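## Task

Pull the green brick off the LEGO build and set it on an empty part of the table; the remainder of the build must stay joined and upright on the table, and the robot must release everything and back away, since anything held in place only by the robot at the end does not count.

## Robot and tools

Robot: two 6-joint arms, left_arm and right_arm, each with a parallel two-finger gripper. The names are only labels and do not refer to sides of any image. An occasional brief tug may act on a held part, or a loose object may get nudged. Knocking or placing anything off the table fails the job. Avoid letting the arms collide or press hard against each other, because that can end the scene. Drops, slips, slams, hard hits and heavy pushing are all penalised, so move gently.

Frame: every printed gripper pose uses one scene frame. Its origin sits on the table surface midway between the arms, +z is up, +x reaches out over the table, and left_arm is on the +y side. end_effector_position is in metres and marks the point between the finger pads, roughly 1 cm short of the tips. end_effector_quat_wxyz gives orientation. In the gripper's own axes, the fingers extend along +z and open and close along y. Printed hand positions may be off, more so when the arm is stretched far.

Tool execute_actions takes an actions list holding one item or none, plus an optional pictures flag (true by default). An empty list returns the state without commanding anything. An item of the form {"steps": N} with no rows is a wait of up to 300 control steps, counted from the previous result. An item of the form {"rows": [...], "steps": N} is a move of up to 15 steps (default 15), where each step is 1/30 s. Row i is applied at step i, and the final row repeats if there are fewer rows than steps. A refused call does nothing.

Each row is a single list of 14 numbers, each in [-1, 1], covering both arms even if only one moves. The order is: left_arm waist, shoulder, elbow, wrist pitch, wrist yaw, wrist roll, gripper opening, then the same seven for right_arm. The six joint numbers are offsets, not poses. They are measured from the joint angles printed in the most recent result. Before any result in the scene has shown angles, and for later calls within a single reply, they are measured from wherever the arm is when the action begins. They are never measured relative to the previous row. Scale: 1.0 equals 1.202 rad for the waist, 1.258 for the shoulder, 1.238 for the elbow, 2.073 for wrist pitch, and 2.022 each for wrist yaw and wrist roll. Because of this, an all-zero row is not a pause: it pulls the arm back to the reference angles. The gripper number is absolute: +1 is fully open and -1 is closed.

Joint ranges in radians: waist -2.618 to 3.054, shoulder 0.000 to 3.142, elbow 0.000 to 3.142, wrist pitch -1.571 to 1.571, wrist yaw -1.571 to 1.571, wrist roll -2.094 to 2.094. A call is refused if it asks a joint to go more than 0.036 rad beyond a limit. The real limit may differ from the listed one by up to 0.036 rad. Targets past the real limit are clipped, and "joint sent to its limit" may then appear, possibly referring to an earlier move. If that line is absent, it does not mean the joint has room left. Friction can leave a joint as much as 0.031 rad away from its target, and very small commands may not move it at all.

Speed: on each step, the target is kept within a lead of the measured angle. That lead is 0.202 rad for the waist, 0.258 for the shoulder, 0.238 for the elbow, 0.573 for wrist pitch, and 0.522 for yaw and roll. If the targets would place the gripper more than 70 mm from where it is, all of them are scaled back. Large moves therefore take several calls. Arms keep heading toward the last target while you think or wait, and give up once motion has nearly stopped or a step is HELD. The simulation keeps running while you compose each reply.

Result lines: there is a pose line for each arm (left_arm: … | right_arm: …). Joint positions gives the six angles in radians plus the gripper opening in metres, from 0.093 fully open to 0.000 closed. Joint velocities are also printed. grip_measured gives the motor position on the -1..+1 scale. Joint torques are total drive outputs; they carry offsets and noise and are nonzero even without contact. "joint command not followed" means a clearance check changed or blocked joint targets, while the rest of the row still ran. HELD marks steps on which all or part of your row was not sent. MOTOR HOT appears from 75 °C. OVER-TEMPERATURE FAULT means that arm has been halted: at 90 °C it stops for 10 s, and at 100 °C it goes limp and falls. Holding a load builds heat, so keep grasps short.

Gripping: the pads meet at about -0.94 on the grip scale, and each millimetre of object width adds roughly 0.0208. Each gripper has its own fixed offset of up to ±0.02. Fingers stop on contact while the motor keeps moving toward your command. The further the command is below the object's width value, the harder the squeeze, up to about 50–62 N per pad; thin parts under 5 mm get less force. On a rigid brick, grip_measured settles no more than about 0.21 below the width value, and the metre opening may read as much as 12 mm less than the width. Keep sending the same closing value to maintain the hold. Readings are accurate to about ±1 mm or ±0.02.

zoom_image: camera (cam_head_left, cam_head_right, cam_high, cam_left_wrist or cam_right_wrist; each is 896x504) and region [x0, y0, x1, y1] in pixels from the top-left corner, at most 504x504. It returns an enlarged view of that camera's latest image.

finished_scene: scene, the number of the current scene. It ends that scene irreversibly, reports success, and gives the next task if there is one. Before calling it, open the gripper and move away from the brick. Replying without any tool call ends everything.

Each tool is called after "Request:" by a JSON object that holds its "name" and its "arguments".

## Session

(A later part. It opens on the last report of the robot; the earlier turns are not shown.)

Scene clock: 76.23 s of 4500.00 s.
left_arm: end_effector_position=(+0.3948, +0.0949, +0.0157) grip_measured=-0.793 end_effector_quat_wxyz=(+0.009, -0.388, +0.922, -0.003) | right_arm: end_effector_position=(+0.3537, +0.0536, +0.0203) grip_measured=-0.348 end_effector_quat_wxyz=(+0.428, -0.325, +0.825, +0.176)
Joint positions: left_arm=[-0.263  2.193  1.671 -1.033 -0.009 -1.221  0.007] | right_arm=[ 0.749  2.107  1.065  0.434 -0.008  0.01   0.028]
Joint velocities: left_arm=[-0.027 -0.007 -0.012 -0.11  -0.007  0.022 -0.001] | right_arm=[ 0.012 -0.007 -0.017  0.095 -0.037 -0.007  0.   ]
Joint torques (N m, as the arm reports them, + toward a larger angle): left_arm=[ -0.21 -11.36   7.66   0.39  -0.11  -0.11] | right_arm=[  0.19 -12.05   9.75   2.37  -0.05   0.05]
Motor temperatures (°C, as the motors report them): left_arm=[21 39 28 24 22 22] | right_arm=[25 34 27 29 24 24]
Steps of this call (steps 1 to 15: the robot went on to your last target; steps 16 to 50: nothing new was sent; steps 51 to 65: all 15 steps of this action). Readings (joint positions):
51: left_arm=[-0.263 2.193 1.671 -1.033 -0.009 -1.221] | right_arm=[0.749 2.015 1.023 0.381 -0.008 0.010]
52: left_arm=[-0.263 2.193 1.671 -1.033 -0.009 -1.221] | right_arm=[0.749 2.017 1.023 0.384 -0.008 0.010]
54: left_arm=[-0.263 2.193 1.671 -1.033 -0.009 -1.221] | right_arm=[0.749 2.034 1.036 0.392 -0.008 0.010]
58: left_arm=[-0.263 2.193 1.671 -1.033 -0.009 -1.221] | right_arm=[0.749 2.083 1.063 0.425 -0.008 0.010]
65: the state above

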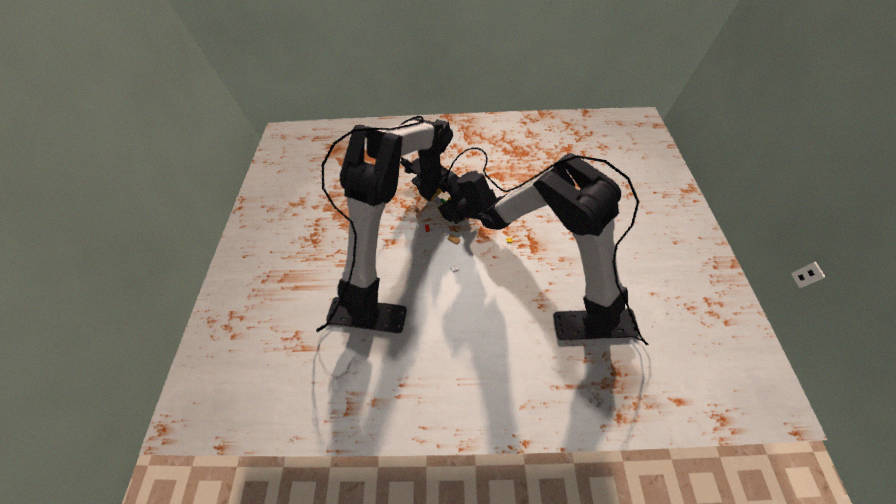

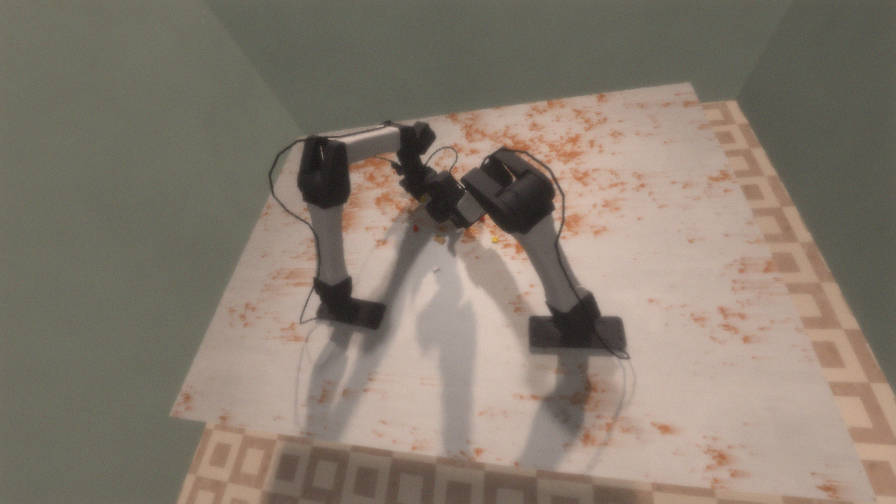

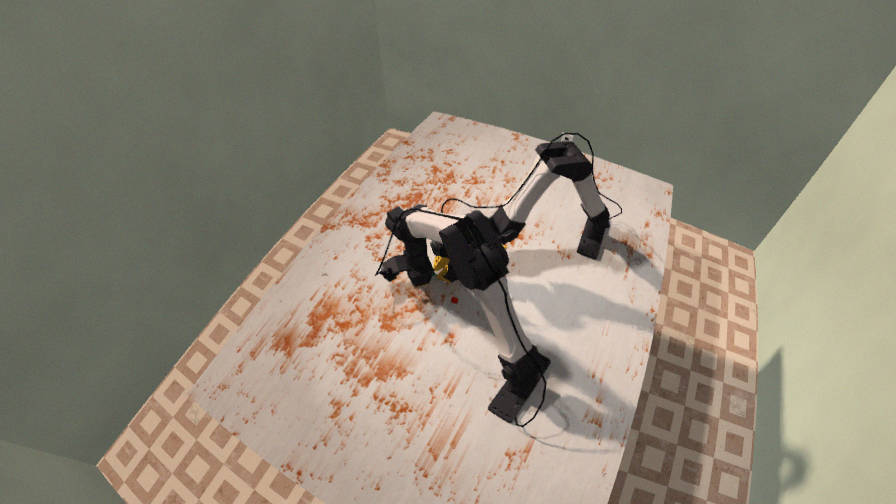

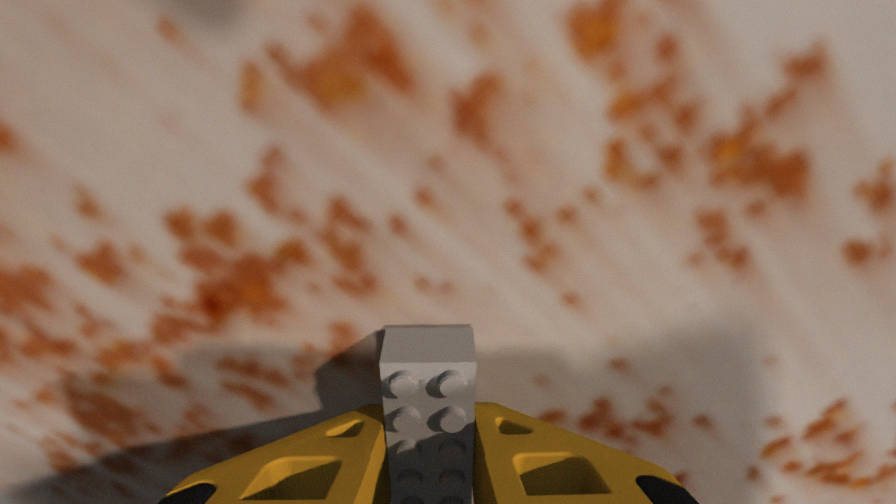

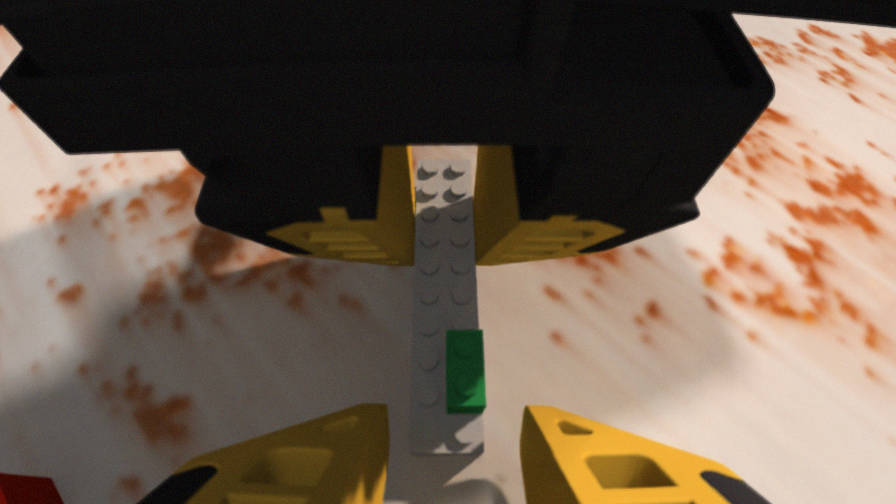

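Request:
{"name": "execute_actions", "arguments": {"actions": [{"rows":[[0,0,0,0,0,0,-0.85,0,0,0.025,0,0,0,-0.4],[0,0,0,0,0,0,-0.85,0,0,0.037,0,0,0,-0.4],[0,0,0,0,0,0,-0.85,0,0.012,0.037,0,0,0,-0.4],[0,0,0,0,0,0,-0.85,0,0.024,0.037,0,0,0,-0.4]],"steps":12}]}}

Scene clock: 79.07 s of 4500.00 s.
left_arm: end_effector_position=(+0.3948, +0.0949, +0.0157) grip_measured=-0.793 end_effector_quat_wxyz=(+0.009, -0.388, +0.922, -0.003) | right_arm: end_effector_position=(+0.3580, +0.0577, +0.0190) grip_measured=-0.398 end_effector_quat_wxyz=(+0.430, -0.325, +0.824, +0.177)
Joint positions: left_arm=[-0.263  2.193  1.671 -1.033 -0.009 -1.221  0.007] | right_arm=[ 0.749  2.128  1.088  0.436 -0.008  0.01   0.026]
Joint velocities: left_arm=[-0.007  0.002 -0.002 -0.022 -0.007 -0.007 -0.   ] | right_arm=[-0.007  0.002 -0.017 -0.081 -0.037  0.007 -0.   ]
Joint torques (N m, as the arm reports them, + toward a larger angle): left_arm=[ -0.23 -11.35   7.66   0.39  -0.12  -0.11] | right_arm=[  0.2  -11.87   9.72   2.24  -0.05   0.05]
Motor temperatures (°C, as the motors report them): left_arm=[21 39 28 24 22 22] | right_arm=[25 35 27 30 24 24]
Steps of this call (steps 1 to 15: the robot went on to your last target; steps 16 to 73: nothing new was sent; steps 74 to 85: all 12 steps of this action). Readings (joint positions):
74: left_arm=[-0.263 2.193 1.671 -1.033 -0.009 -1.221] | right_arm=[0.749 2.107 1.065 0.442 -0.008 0.010]
75: left_arm=[-0.263 2.193 1.671 -1.033 -0.009 -1.221] | right_arm=[0.749 2.107 1.067 0.439 -0.008 0.010]
77: left_arm=[-0.263 2.193 1.671 -1.033 -0.009 -1.221] | right_arm=[0.749 2.112 1.078 0.437 -0.008 0.010]
81: left_arm=[-0.263 2.193 1.671 -1.033 -0.009 -1.221] | right_arm=[0.749 2.123 1.088 0.437 -0.008 0.010]
85: the state above

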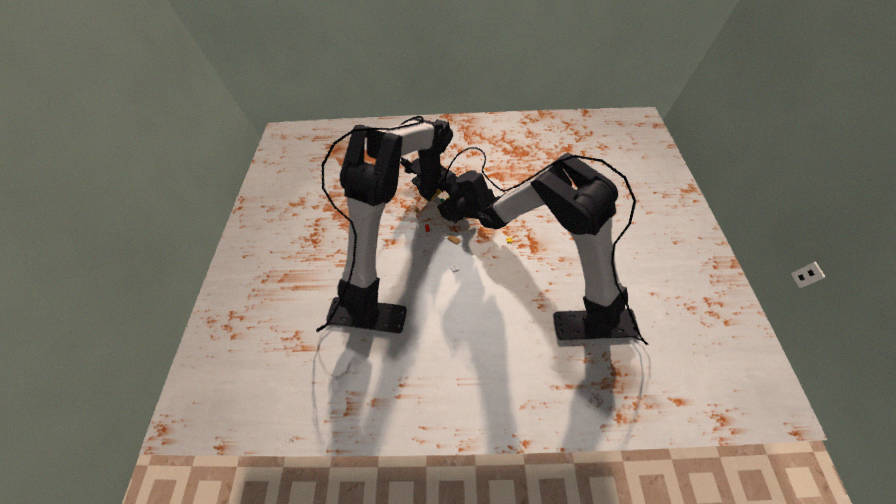

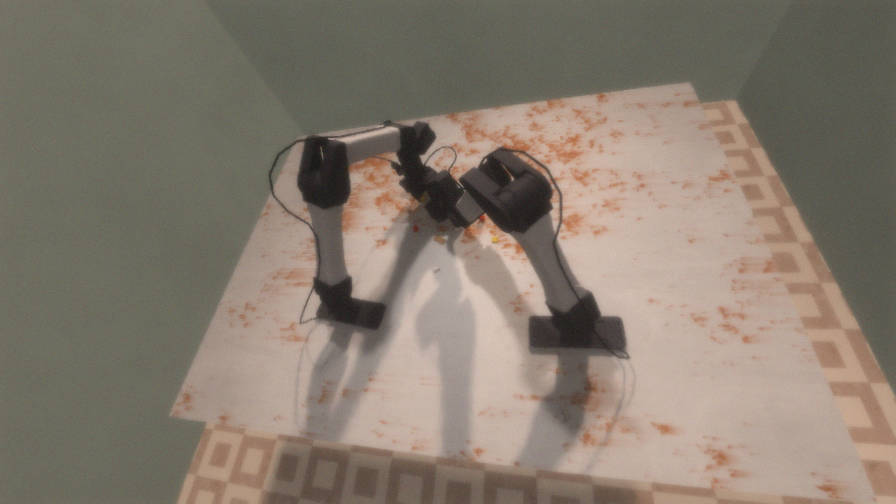

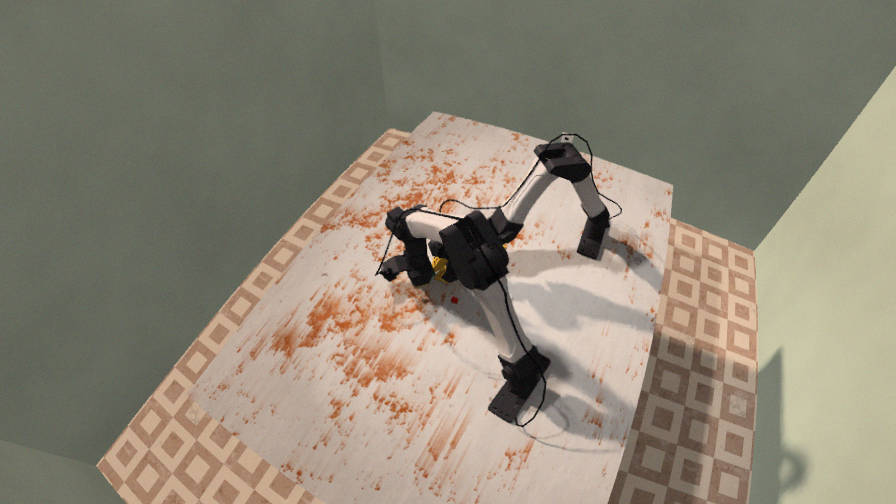

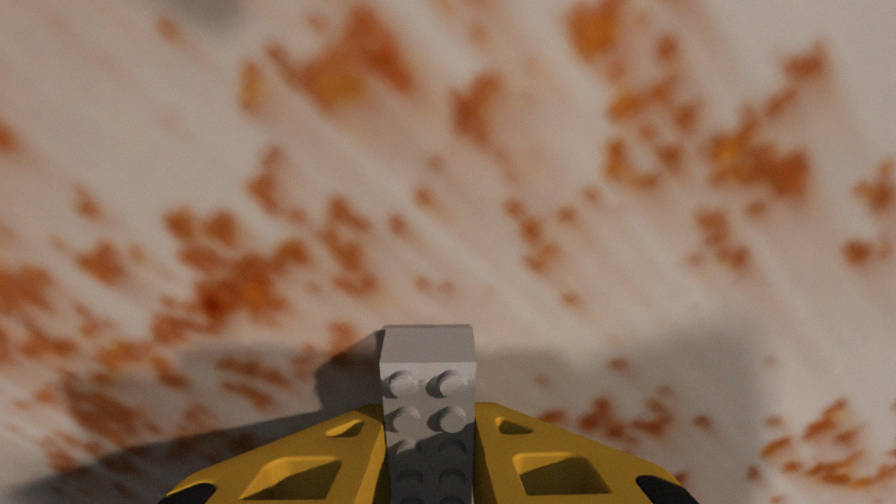

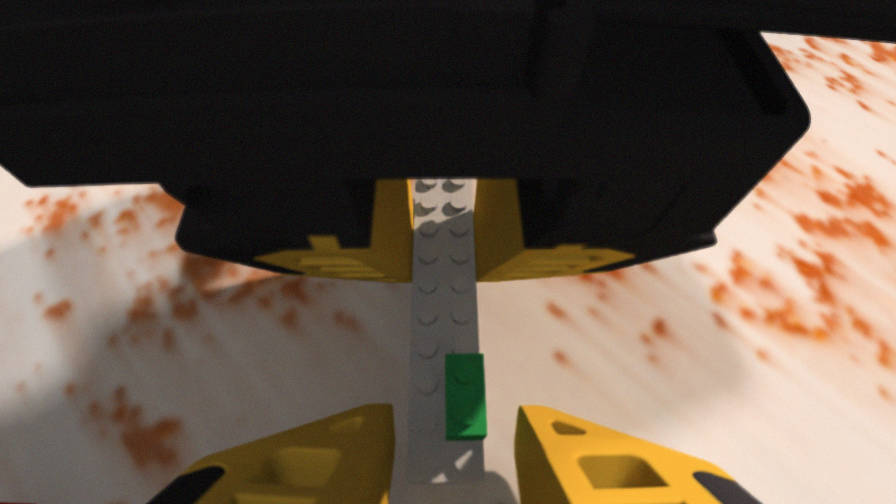

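Request:
{"name": "execute_actions", "arguments": {"actions": [{"rows":[[0,0,0,0,0,0,-0.85,0,0,0.026,0,0,0,-0.4],[0,0,0,0,0,0,-0.85,0,0,0.026,0,0,0,-0.4],[0,0,0,0,0,0,-0.85,0,0,0.026,0,0,0,-0.4],[0,0,0,0,0,0,-0.85,0,0,0.026,0,0,0,-0.4],[0,0,0,0,0,0,-0.85,0,0,0.026,0,0,0,-0.5],[0,0,0,0,0,0,-0.85,0,0,0.026,0,0,0,-0.55],[0,0,0,0,0,0,-0.85,0,0,0.026,0,0,0,-0.6],[0,0,0,0,0,0,-0.85,0,0,0.026,0,0,0,-0.65],[0,0,0,0,0,0,-0.85,0,0,0.026,0,0,0,-0.7],[0,0,0,0,0,0,-0.85,0,0,0.026,0,0,0,-0.75],[0,0,0,0,0,0,-0.85,0,0,0.026,0,0,0,-0.8]],"steps":15}]}}

Scene clock: 81.10 s of 4500.00 s.
left_arm: end_effector_position=(+0.3953, +0.0945, +0.0157) grip_measured=-0.793 end_effector_quat_wxyz=(+0.009, -0.388, +0.921, -0.004) | right_arm: end_effector_position=(+0.3574, +0.0584, +0.0189) grip_measured=-0.779 end_effector_quat_wxyz=(+0.429, -0.326, +0.823, +0.179)
Joint positions: left_arm=[-0.263  2.193  1.671 -1.031 -0.008 -1.221  0.007] | right_arm=[ 0.75   2.128  1.088  0.436 -0.013  0.01   0.008]
Joint velocities: left_arm=[-0.012  0.002  0.007  0.022 -0.081  0.022  0.001] | right_arm=[ 0.012  0.002 -0.017  0.022  0.081 -0.022  0.001]
Joint torques (N m, as the arm reports them, + toward a larger angle): left_arm=[ -0.26 -11.38   7.72   0.37  -0.12  -0.1 ] | right_arm=[  0.29 -12.62  10.68   2.27   0.     0.04]
Motor temperatures (°C, as the motors report them): left_arm=[21 40 28 24 22 22] | right_arm=[25 35 27 30 24 24]
Steps of this call (steps 1 to 15: the robot went on to your last target; steps 16 to 46: nothing new was sent; steps 47 to 61: all 15 steps of this action). Readings (joint positions):
47: left_arm=[-0.263 2.193 1.671 -1.033 -0.009 -1.221] | right_arm=[0.749 2.128 1.088 0.436 -0.008 0.010]
48: left_arm=[-0.263 2.193 1.671 -1.033 -0.009 -1.221] | right_arm=[0.749 2.128 1.088 0.436 -0.008 0.010]
50: left_arm=[-0.263 2.193 1.671 -1.033 -0.009 -1.221] | right_arm=[0.749 2.128 1.088 0.436 -0.008 0.010]
54: left_arm=[-0.263 2.193 1.671 -1.031 -0.008 -1.221] | right_arm=[0.750 2.128 1.088 0.436 -0.012 0.010]
61: the state above

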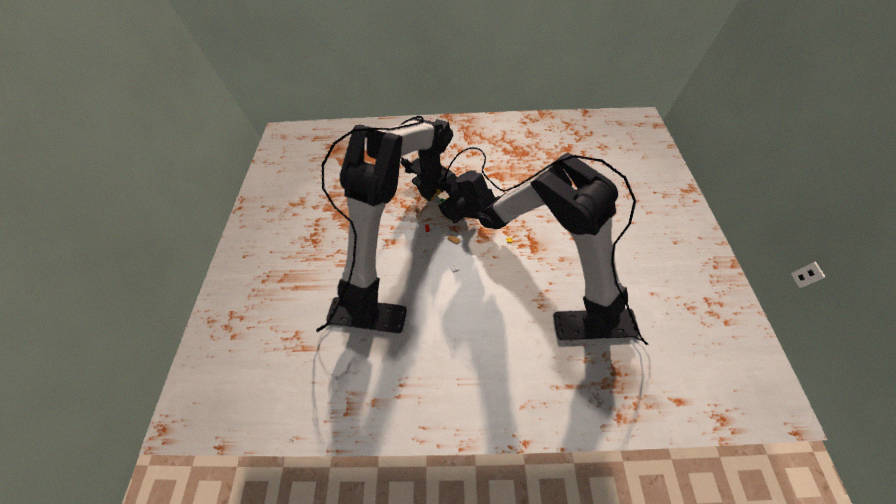

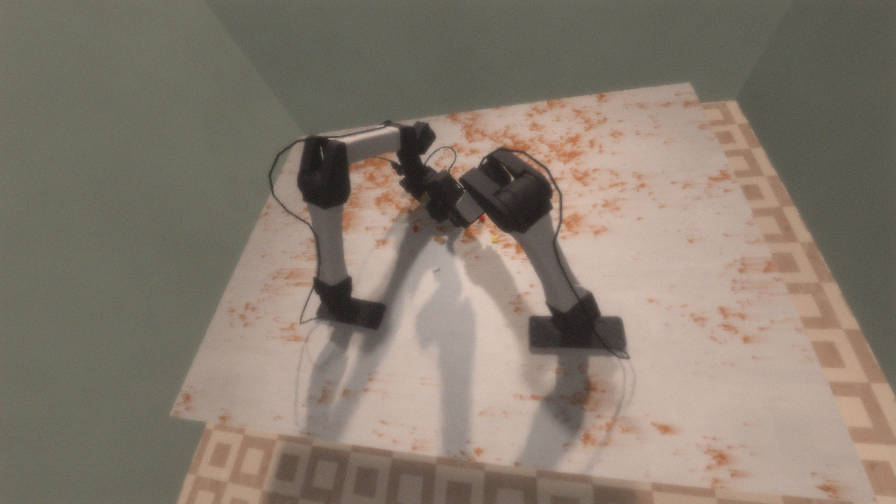

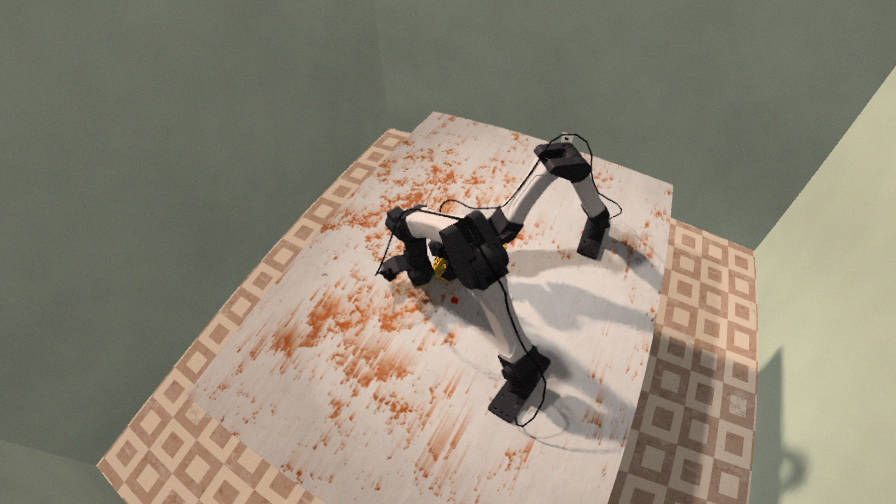

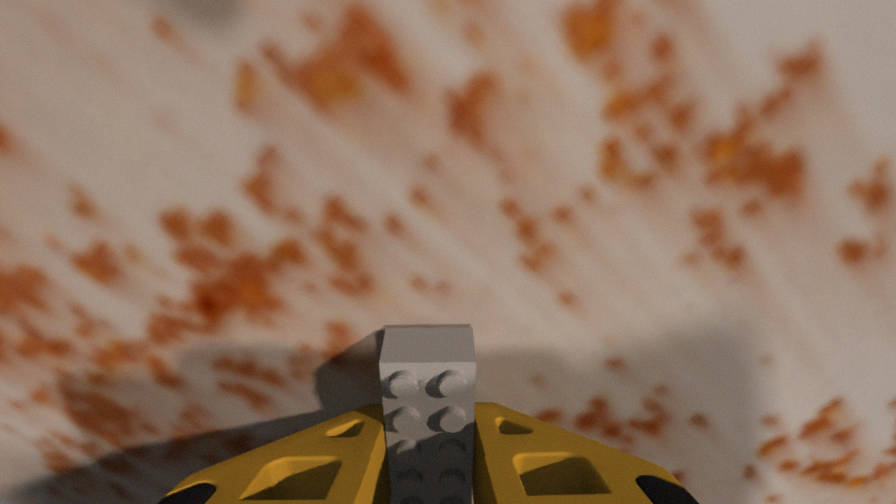

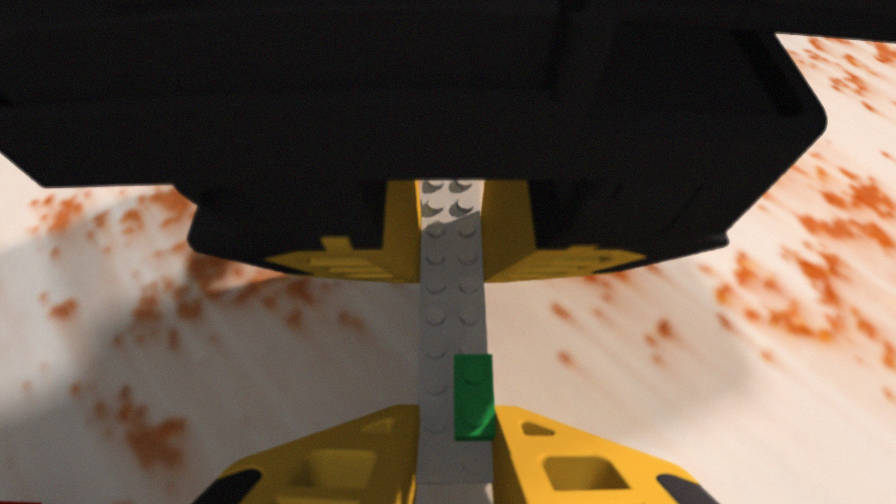

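Request:
{"name": "execute_actions", "arguments": {"actions": [{"rows":[[0,0,0,0,0,0,-0.85,0,0,0,0,0,0,-0.35],[0,0,0,0,0,0,-0.85,0,0,0,0,0,0,-0.35],[0,0,0,0,0,0,-0.85,0,0,0,0,0,0,-0.35],[0,0,0,0,0,0,-0.85,0,0,0,0,0,0,-0.35],[0,0,0,0,0,0,-0.85,0,0,0.03,0,0,0,-0.35],[0,0,0,0,0,0,-0.85,0,0,0.045,0,0,0,-0.35]],"steps":15}]}}

Scene clock: 84.00 s of 4500.00 s.
left_arm: end_effector_position=(+0.3953, +0.0945, +0.0157) grip_measured=-0.793 end_effector_quat_wxyz=(+0.009, -0.388, +0.921, -0.004) | right_arm: end_effector_position=(+0.3647, +0.0654, +0.0311) grip_measured=-0.352 end_effector_quat_wxyz=(+0.441, -0.323, +0.817, +0.184)
Joint positions: left_arm=[-0.263  2.193  1.671 -1.031 -0.008 -1.221  0.007] | right_arm=[ 0.75   2.128  1.123  0.432 -0.013  0.01   0.028]
Joint velocities: left_arm=[-0.007 -0.002  0.017  0.037  0.037 -0.022  0.001] | right_arm=[-0.007  0.002 -0.002 -0.022 -0.037 -0.022  0.   ]
Joint torques (N m, as the arm reports them, + toward a larger angle): left_arm=[ -0.26 -11.38   7.72   0.4   -0.1   -0.1 ] | right_arm=[  0.27 -12.7    9.88   2.35  -0.05   0.05]
Motor temperatures (°C, as the motors report them): left_arm=[21 40 28 24 22 22] | right_arm=[25 36 28 30 24 24]
Steps of this call (steps 1 to 15: the robot went on to your last target; steps 16 to 72: nothing new was sent; steps 73 to 87: all 15 steps of this action). Readings (joint positions):
73: left_arm=[-0.263 2.193 1.671 -1.031 -0.008 -1.221] | right_arm=[0.750 2.128 1.088 0.436 -0.013 0.010]
74: left_arm=[-0.263 2.193 1.671 -1.031 -0.008 -1.221] | right_arm=[0.750 2.128 1.088 0.436 -0.013 0.010]
76: left_arm=[-0.263 2.193 1.671 -1.031 -0.008 -1.221] | right_arm=[0.750 2.128 1.088 0.436 -0.013 0.010]
80: left_arm=[-0.263 2.193 1.671 -1.031 -0.008 -1.221] | right_arm=[0.750 2.128 1.109 0.430 -0.013 0.010]
87: the state above

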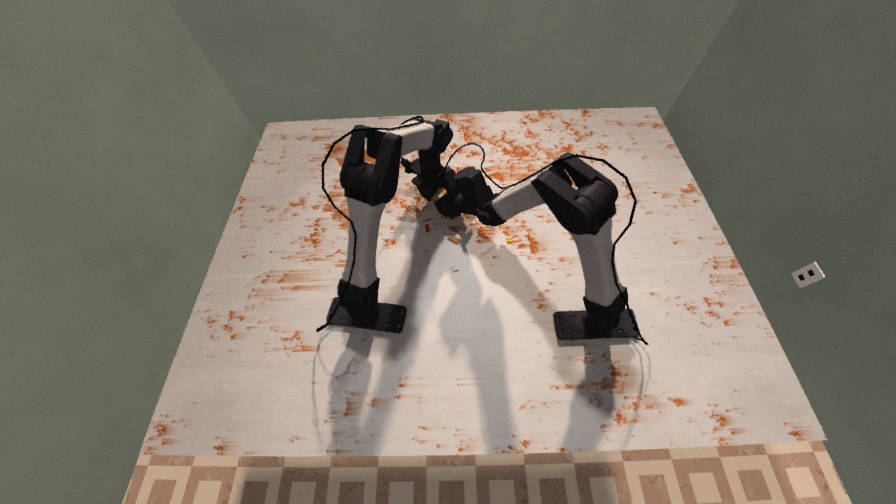

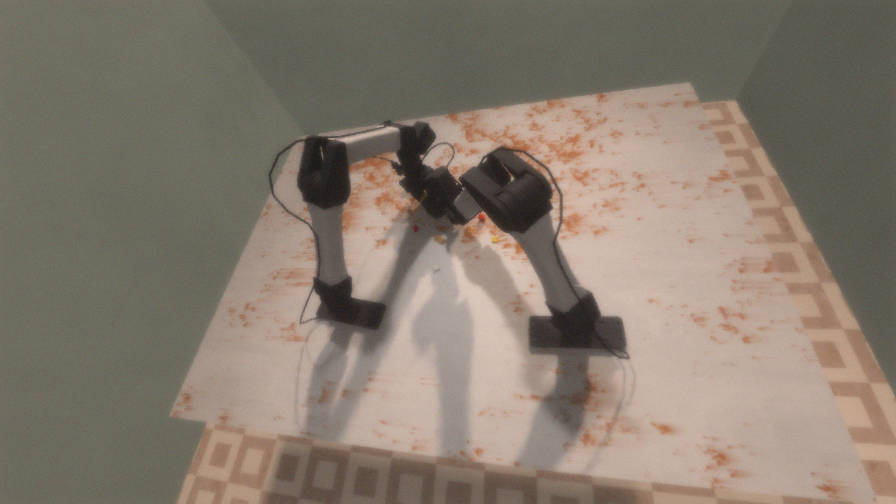

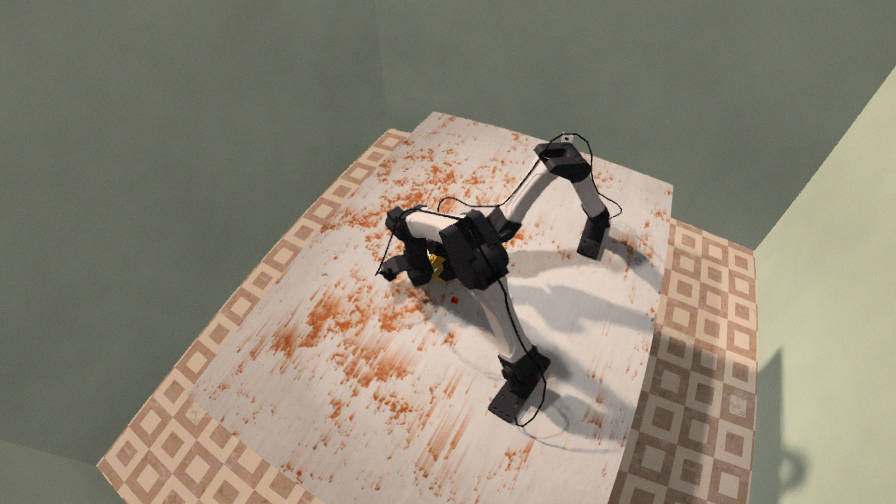

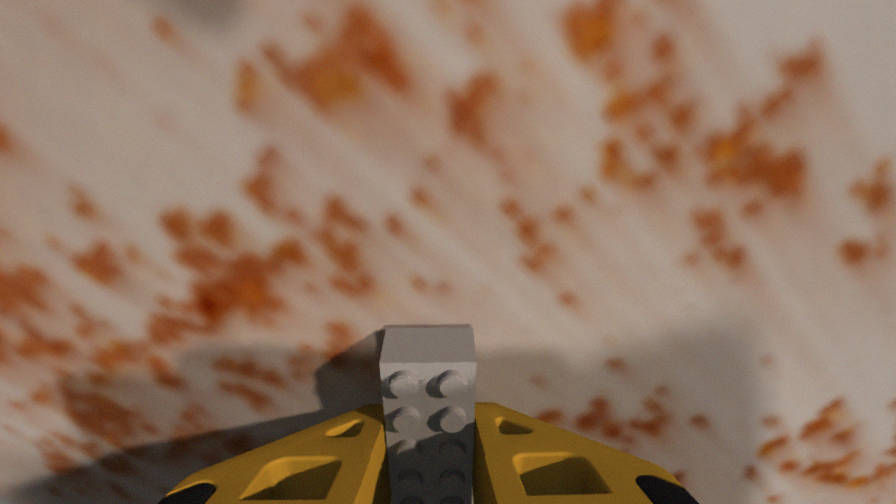

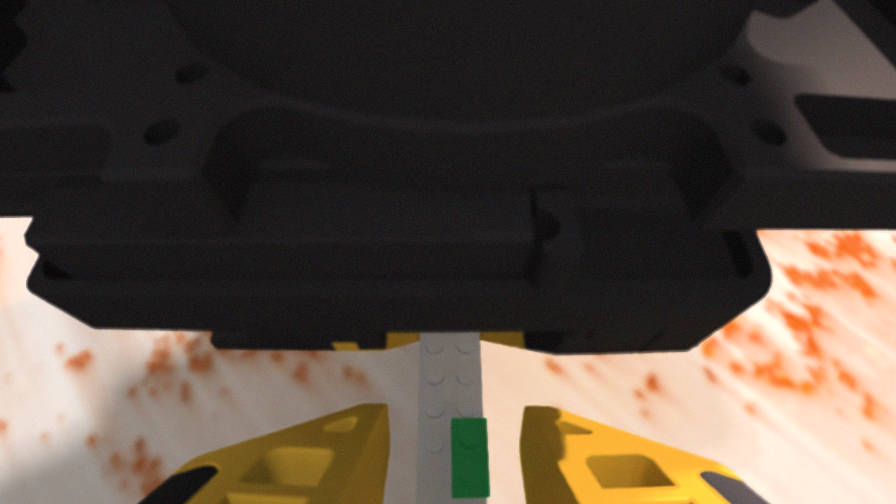

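Request:
{"name": "execute_actions", "arguments": {"actions": [{"rows":[[0,0,0,0,0,0,-0.85,0,0.015,0,0,0.02,0,-0.35]],"steps":10}]}}

Scene clock: 85.57 s of 4500.00 s.
left_arm: end_effector_position=(+0.3953, +0.0945, +0.0157) grip_measured=-0.793 end_effector_quat_wxyz=(+0.009, -0.388, +0.921, -0.004) | right_arm: end_effector_position=(+0.3675, +0.0612, +0.0263) grip_measured=-0.352 end_effector_quat_wxyz=(+0.442, -0.318, +0.821, +0.171)
Joint positions: left_arm=[-0.263  2.193  1.671 -1.031 -0.008 -1.221  0.007] | right_arm=[0.75  2.138 1.123 0.432 0.016 0.01  0.028]
Joint velocities: left_arm=[ 0.002  0.002 -0.007 -0.007 -0.022 -0.007 -0.001] | right_arm=[-0.012 -0.012 -0.007 -0.007 -0.007 -0.051  0.   ]
Joint torques (N m, as the arm reports them, + toward a larger angle): left_arm=[ -0.18 -11.36   7.68   0.4   -0.12  -0.12] | right_arm=[  0.47 -12.11   7.76   2.3    0.07   0.05]
Motor temperatures (°C, as the motors report them): left_arm=[21 40 28 24 22 22] | right_arm=[25 36 28 30 24 24]
Steps of this call (steps 1 to 15: the robot went on to your last target; steps 16 to 37: nothing new was sent; steps 38 to 47: all 10 steps of this action). Readings (joint positions):
38: left_arm=[-0.263 2.193 1.671 -1.031 -0.008 -1.221] | right_arm=[0.750 2.129 1.123 0.432 -0.009 0.010]
39: left_arm=[-0.263 2.193 1.671 -1.031 -0.008 -1.221] | right_arm=[0.750 2.130 1.123 0.432 -0.003 0.010]
41: left_arm=[-0.263 2.193 1.671 -1.031 -0.008 -1.221] | right_arm=[0.750 2.133 1.123 0.432 0.006 0.010]
45: left_arm=[-0.263 2.193 1.671 -1.031 -0.008 -1.221] | right_arm=[0.750 2.138 1.123 0.432 0.014 0.010]
47: the state above

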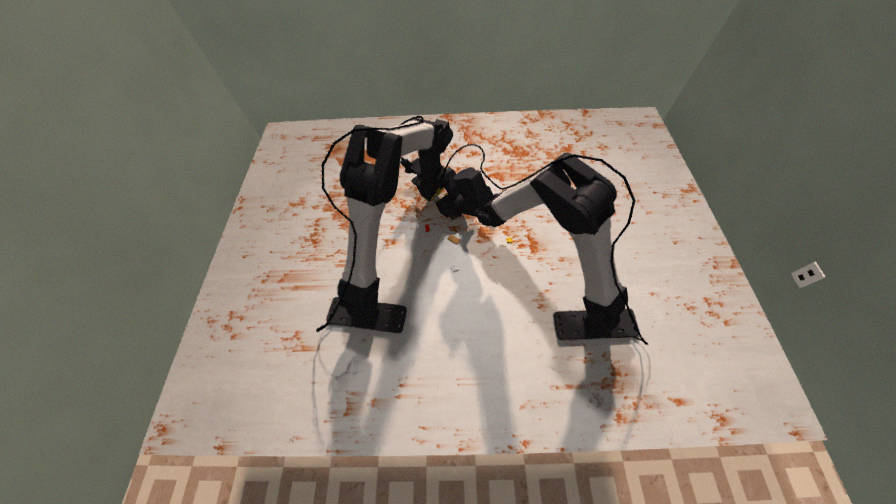

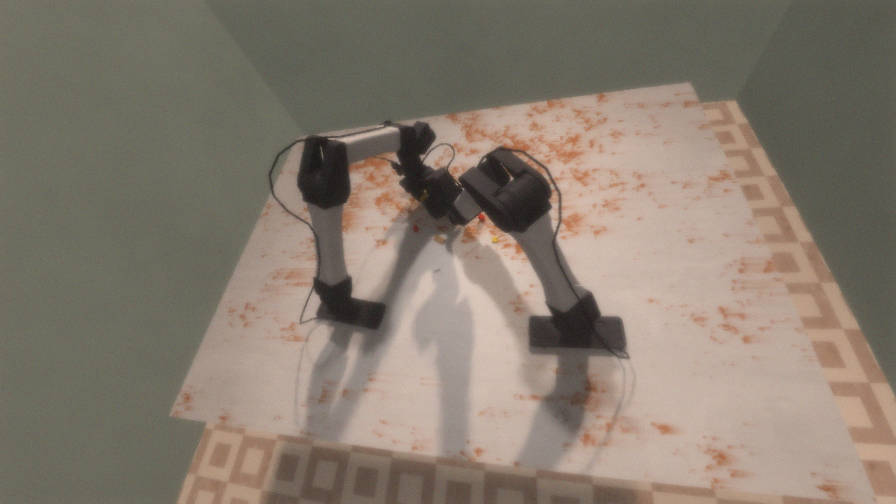

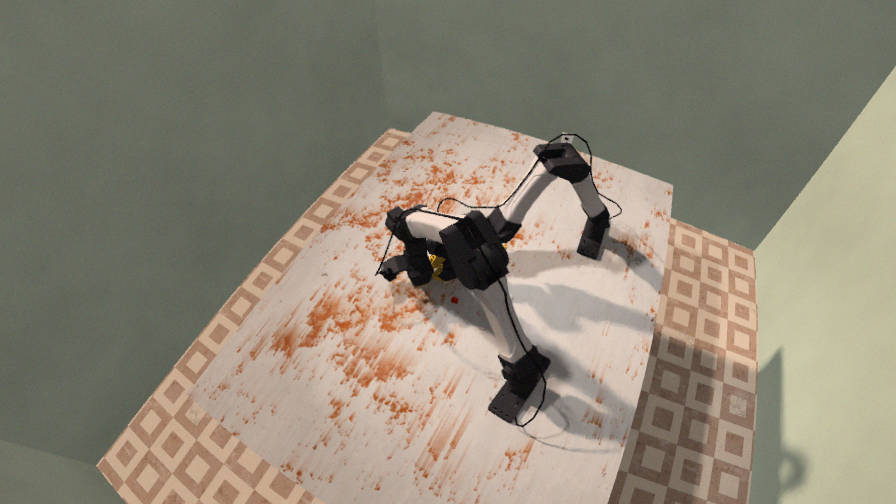

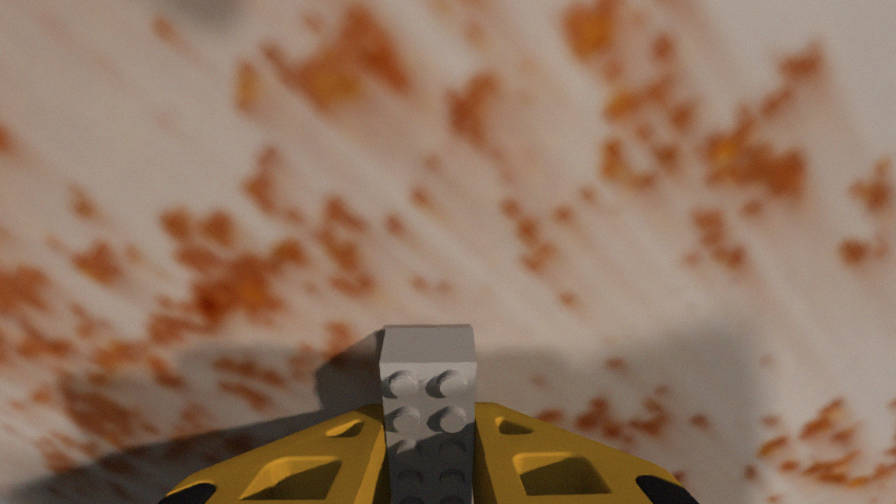

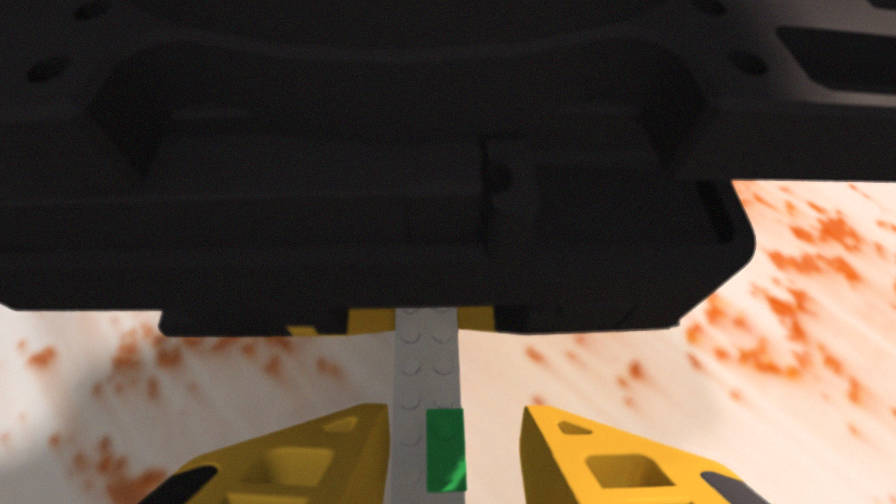

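Request:
{"name": "execute_actions", "arguments": {"actions": [{"rows":[[0,0,0,0,0,0,-0.85,0,0,0,0,0,0,-0.45],[0,0,0,0,0,0,-0.85,0,0,0,0,0,0,-0.55],[0,0,0,0,0,0,-0.85,0,0,0,0,0,0,-0.62],[0,0,0,0,0,0,-0.85,0,0,0,0,0,0,-0.68],[0,0,0,0,0,0,-0.85,0,0,0,0,0,0,-0.74],[0,0,0,0,0,0,-0.85,0,0,0,0,0,0,-0.8],[0,0,0,0,0,0,-0.85,0,0,0,0,0,0,-0.85]],"steps":12}]}}

Scene clock: 87.23 s of 4500.00 s.
left_arm: end_effector_position=(+0.3958, +0.0941, +0.0157) grip_measured=-0.793 end_effector_quat_wxyz=(+0.010, -0.388, +0.921, -0.005) | right_arm: end_effector_position=(+0.3668, +0.0620, +0.0263) grip_measured=-0.842 end_effector_quat_wxyz=(+0.442, -0.319, +0.821, +0.172)
Joint positions: left_arm=[-0.263  2.193  1.671 -1.028 -0.007 -1.221  0.007] | right_arm=[0.751 2.138 1.123 0.432 0.013 0.01  0.005]
Joint velocities: left_arm=[-0.012 -0.017  0.012 -0.007  0.037 -0.11   0.   ] | right_arm=[ 0.002 -0.002 -0.007 -0.037 -0.037  0.022 -0.001]
Joint torques (N m, as the arm reports them, + toward a larger angle): left_arm=[ -0.27 -11.38   7.69   0.38  -0.11  -0.08] | right_arm=[  0.12 -12.84   7.64   2.34   0.     0.05]
Motor temperatures (°C, as the motors report them): left_arm=[21 40 28 24 22 22] | right_arm=[25 36 28 30 24 24]
Steps of this call (steps 1 to 15: the robot went on to your last target; steps 16 to 38: nothing new was sent; steps 39 to 50: all 12 steps of this action). Readings (joint positions):
39: left_arm=[-0.263 2.193 1.671 -1.031 -0.008 -1.221] | right_arm=[0.750 2.138 1.123 0.432 0.020 0.010]
40: left_arm=[-0.263 2.193 1.671 -1.031 -0.008 -1.221] | right_arm=[0.750 2.138 1.123 0.432 0.020 0.010]
42: left_arm=[-0.263 2.193 1.671 -1.031 -0.008 -1.221] | right_arm=[0.750 2.138 1.123 0.432 0.020 0.010]
46: left_arm=[-0.263 2.193 1.671 -1.028 -0.007 -1.221] | right_arm=[0.751 2.138 1.123 0.432 0.013 0.010]
50: the state above

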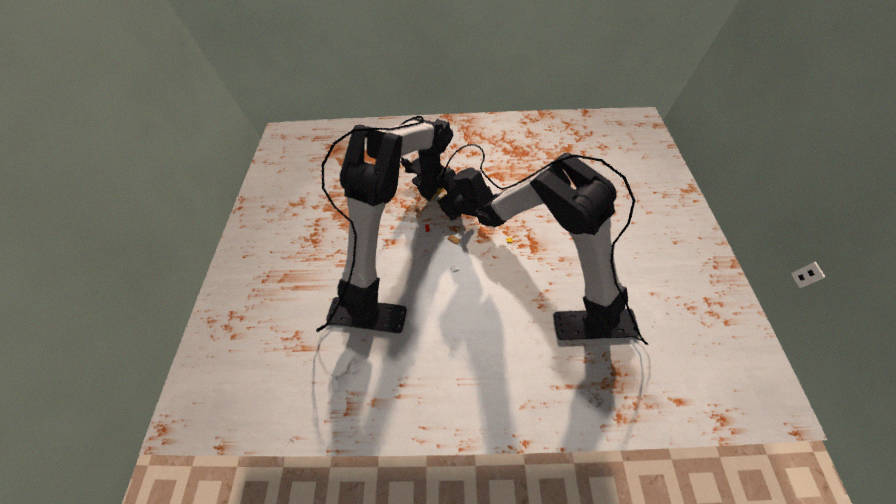

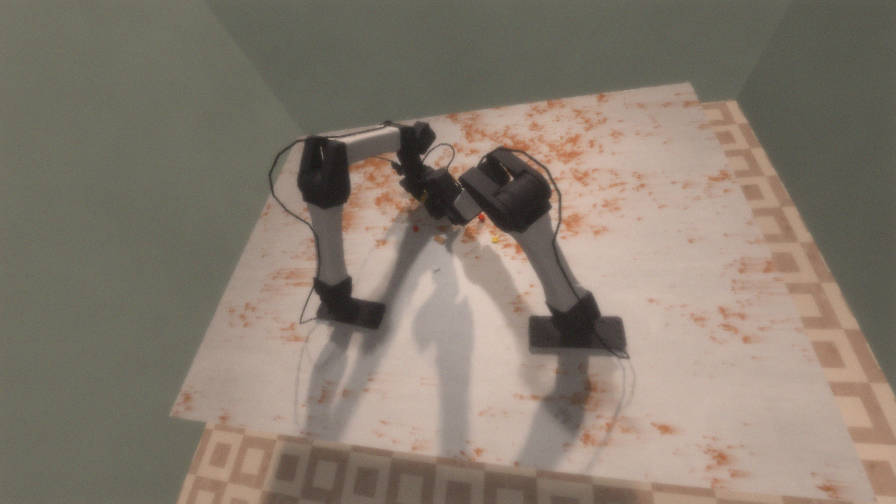

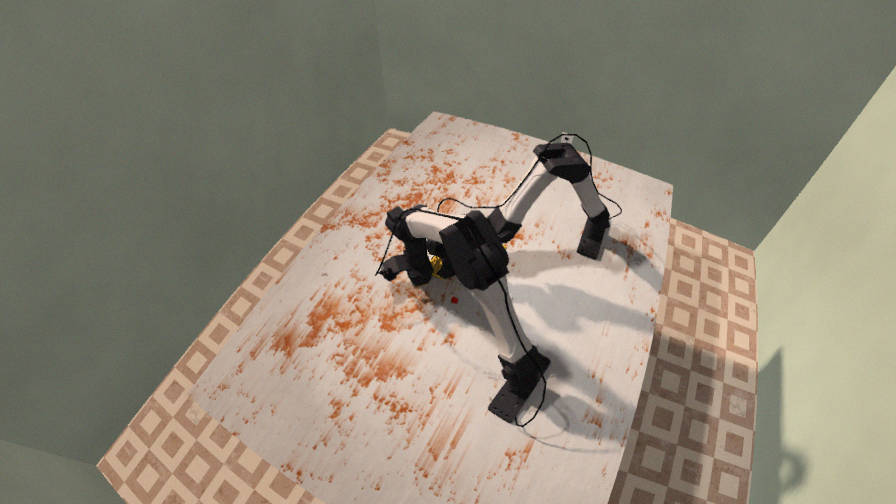

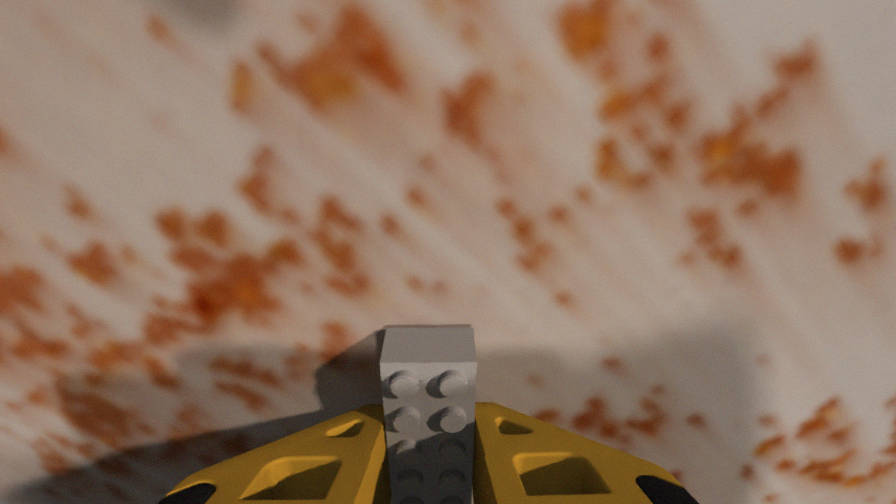

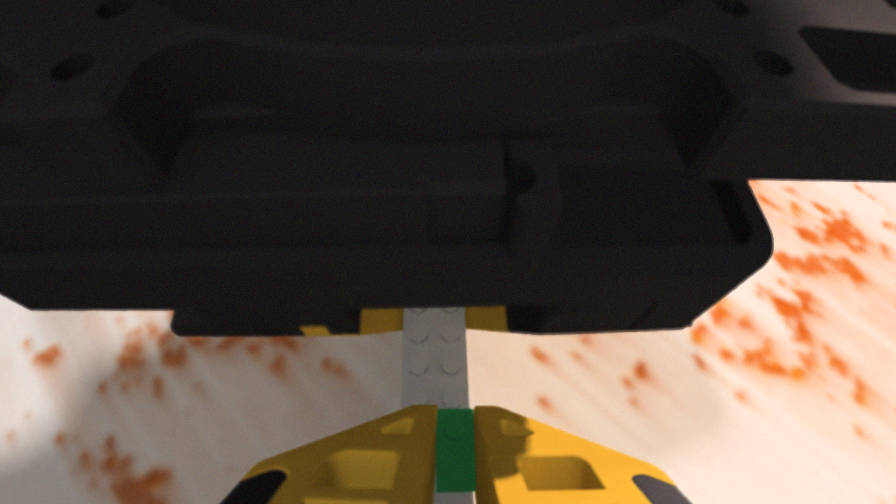

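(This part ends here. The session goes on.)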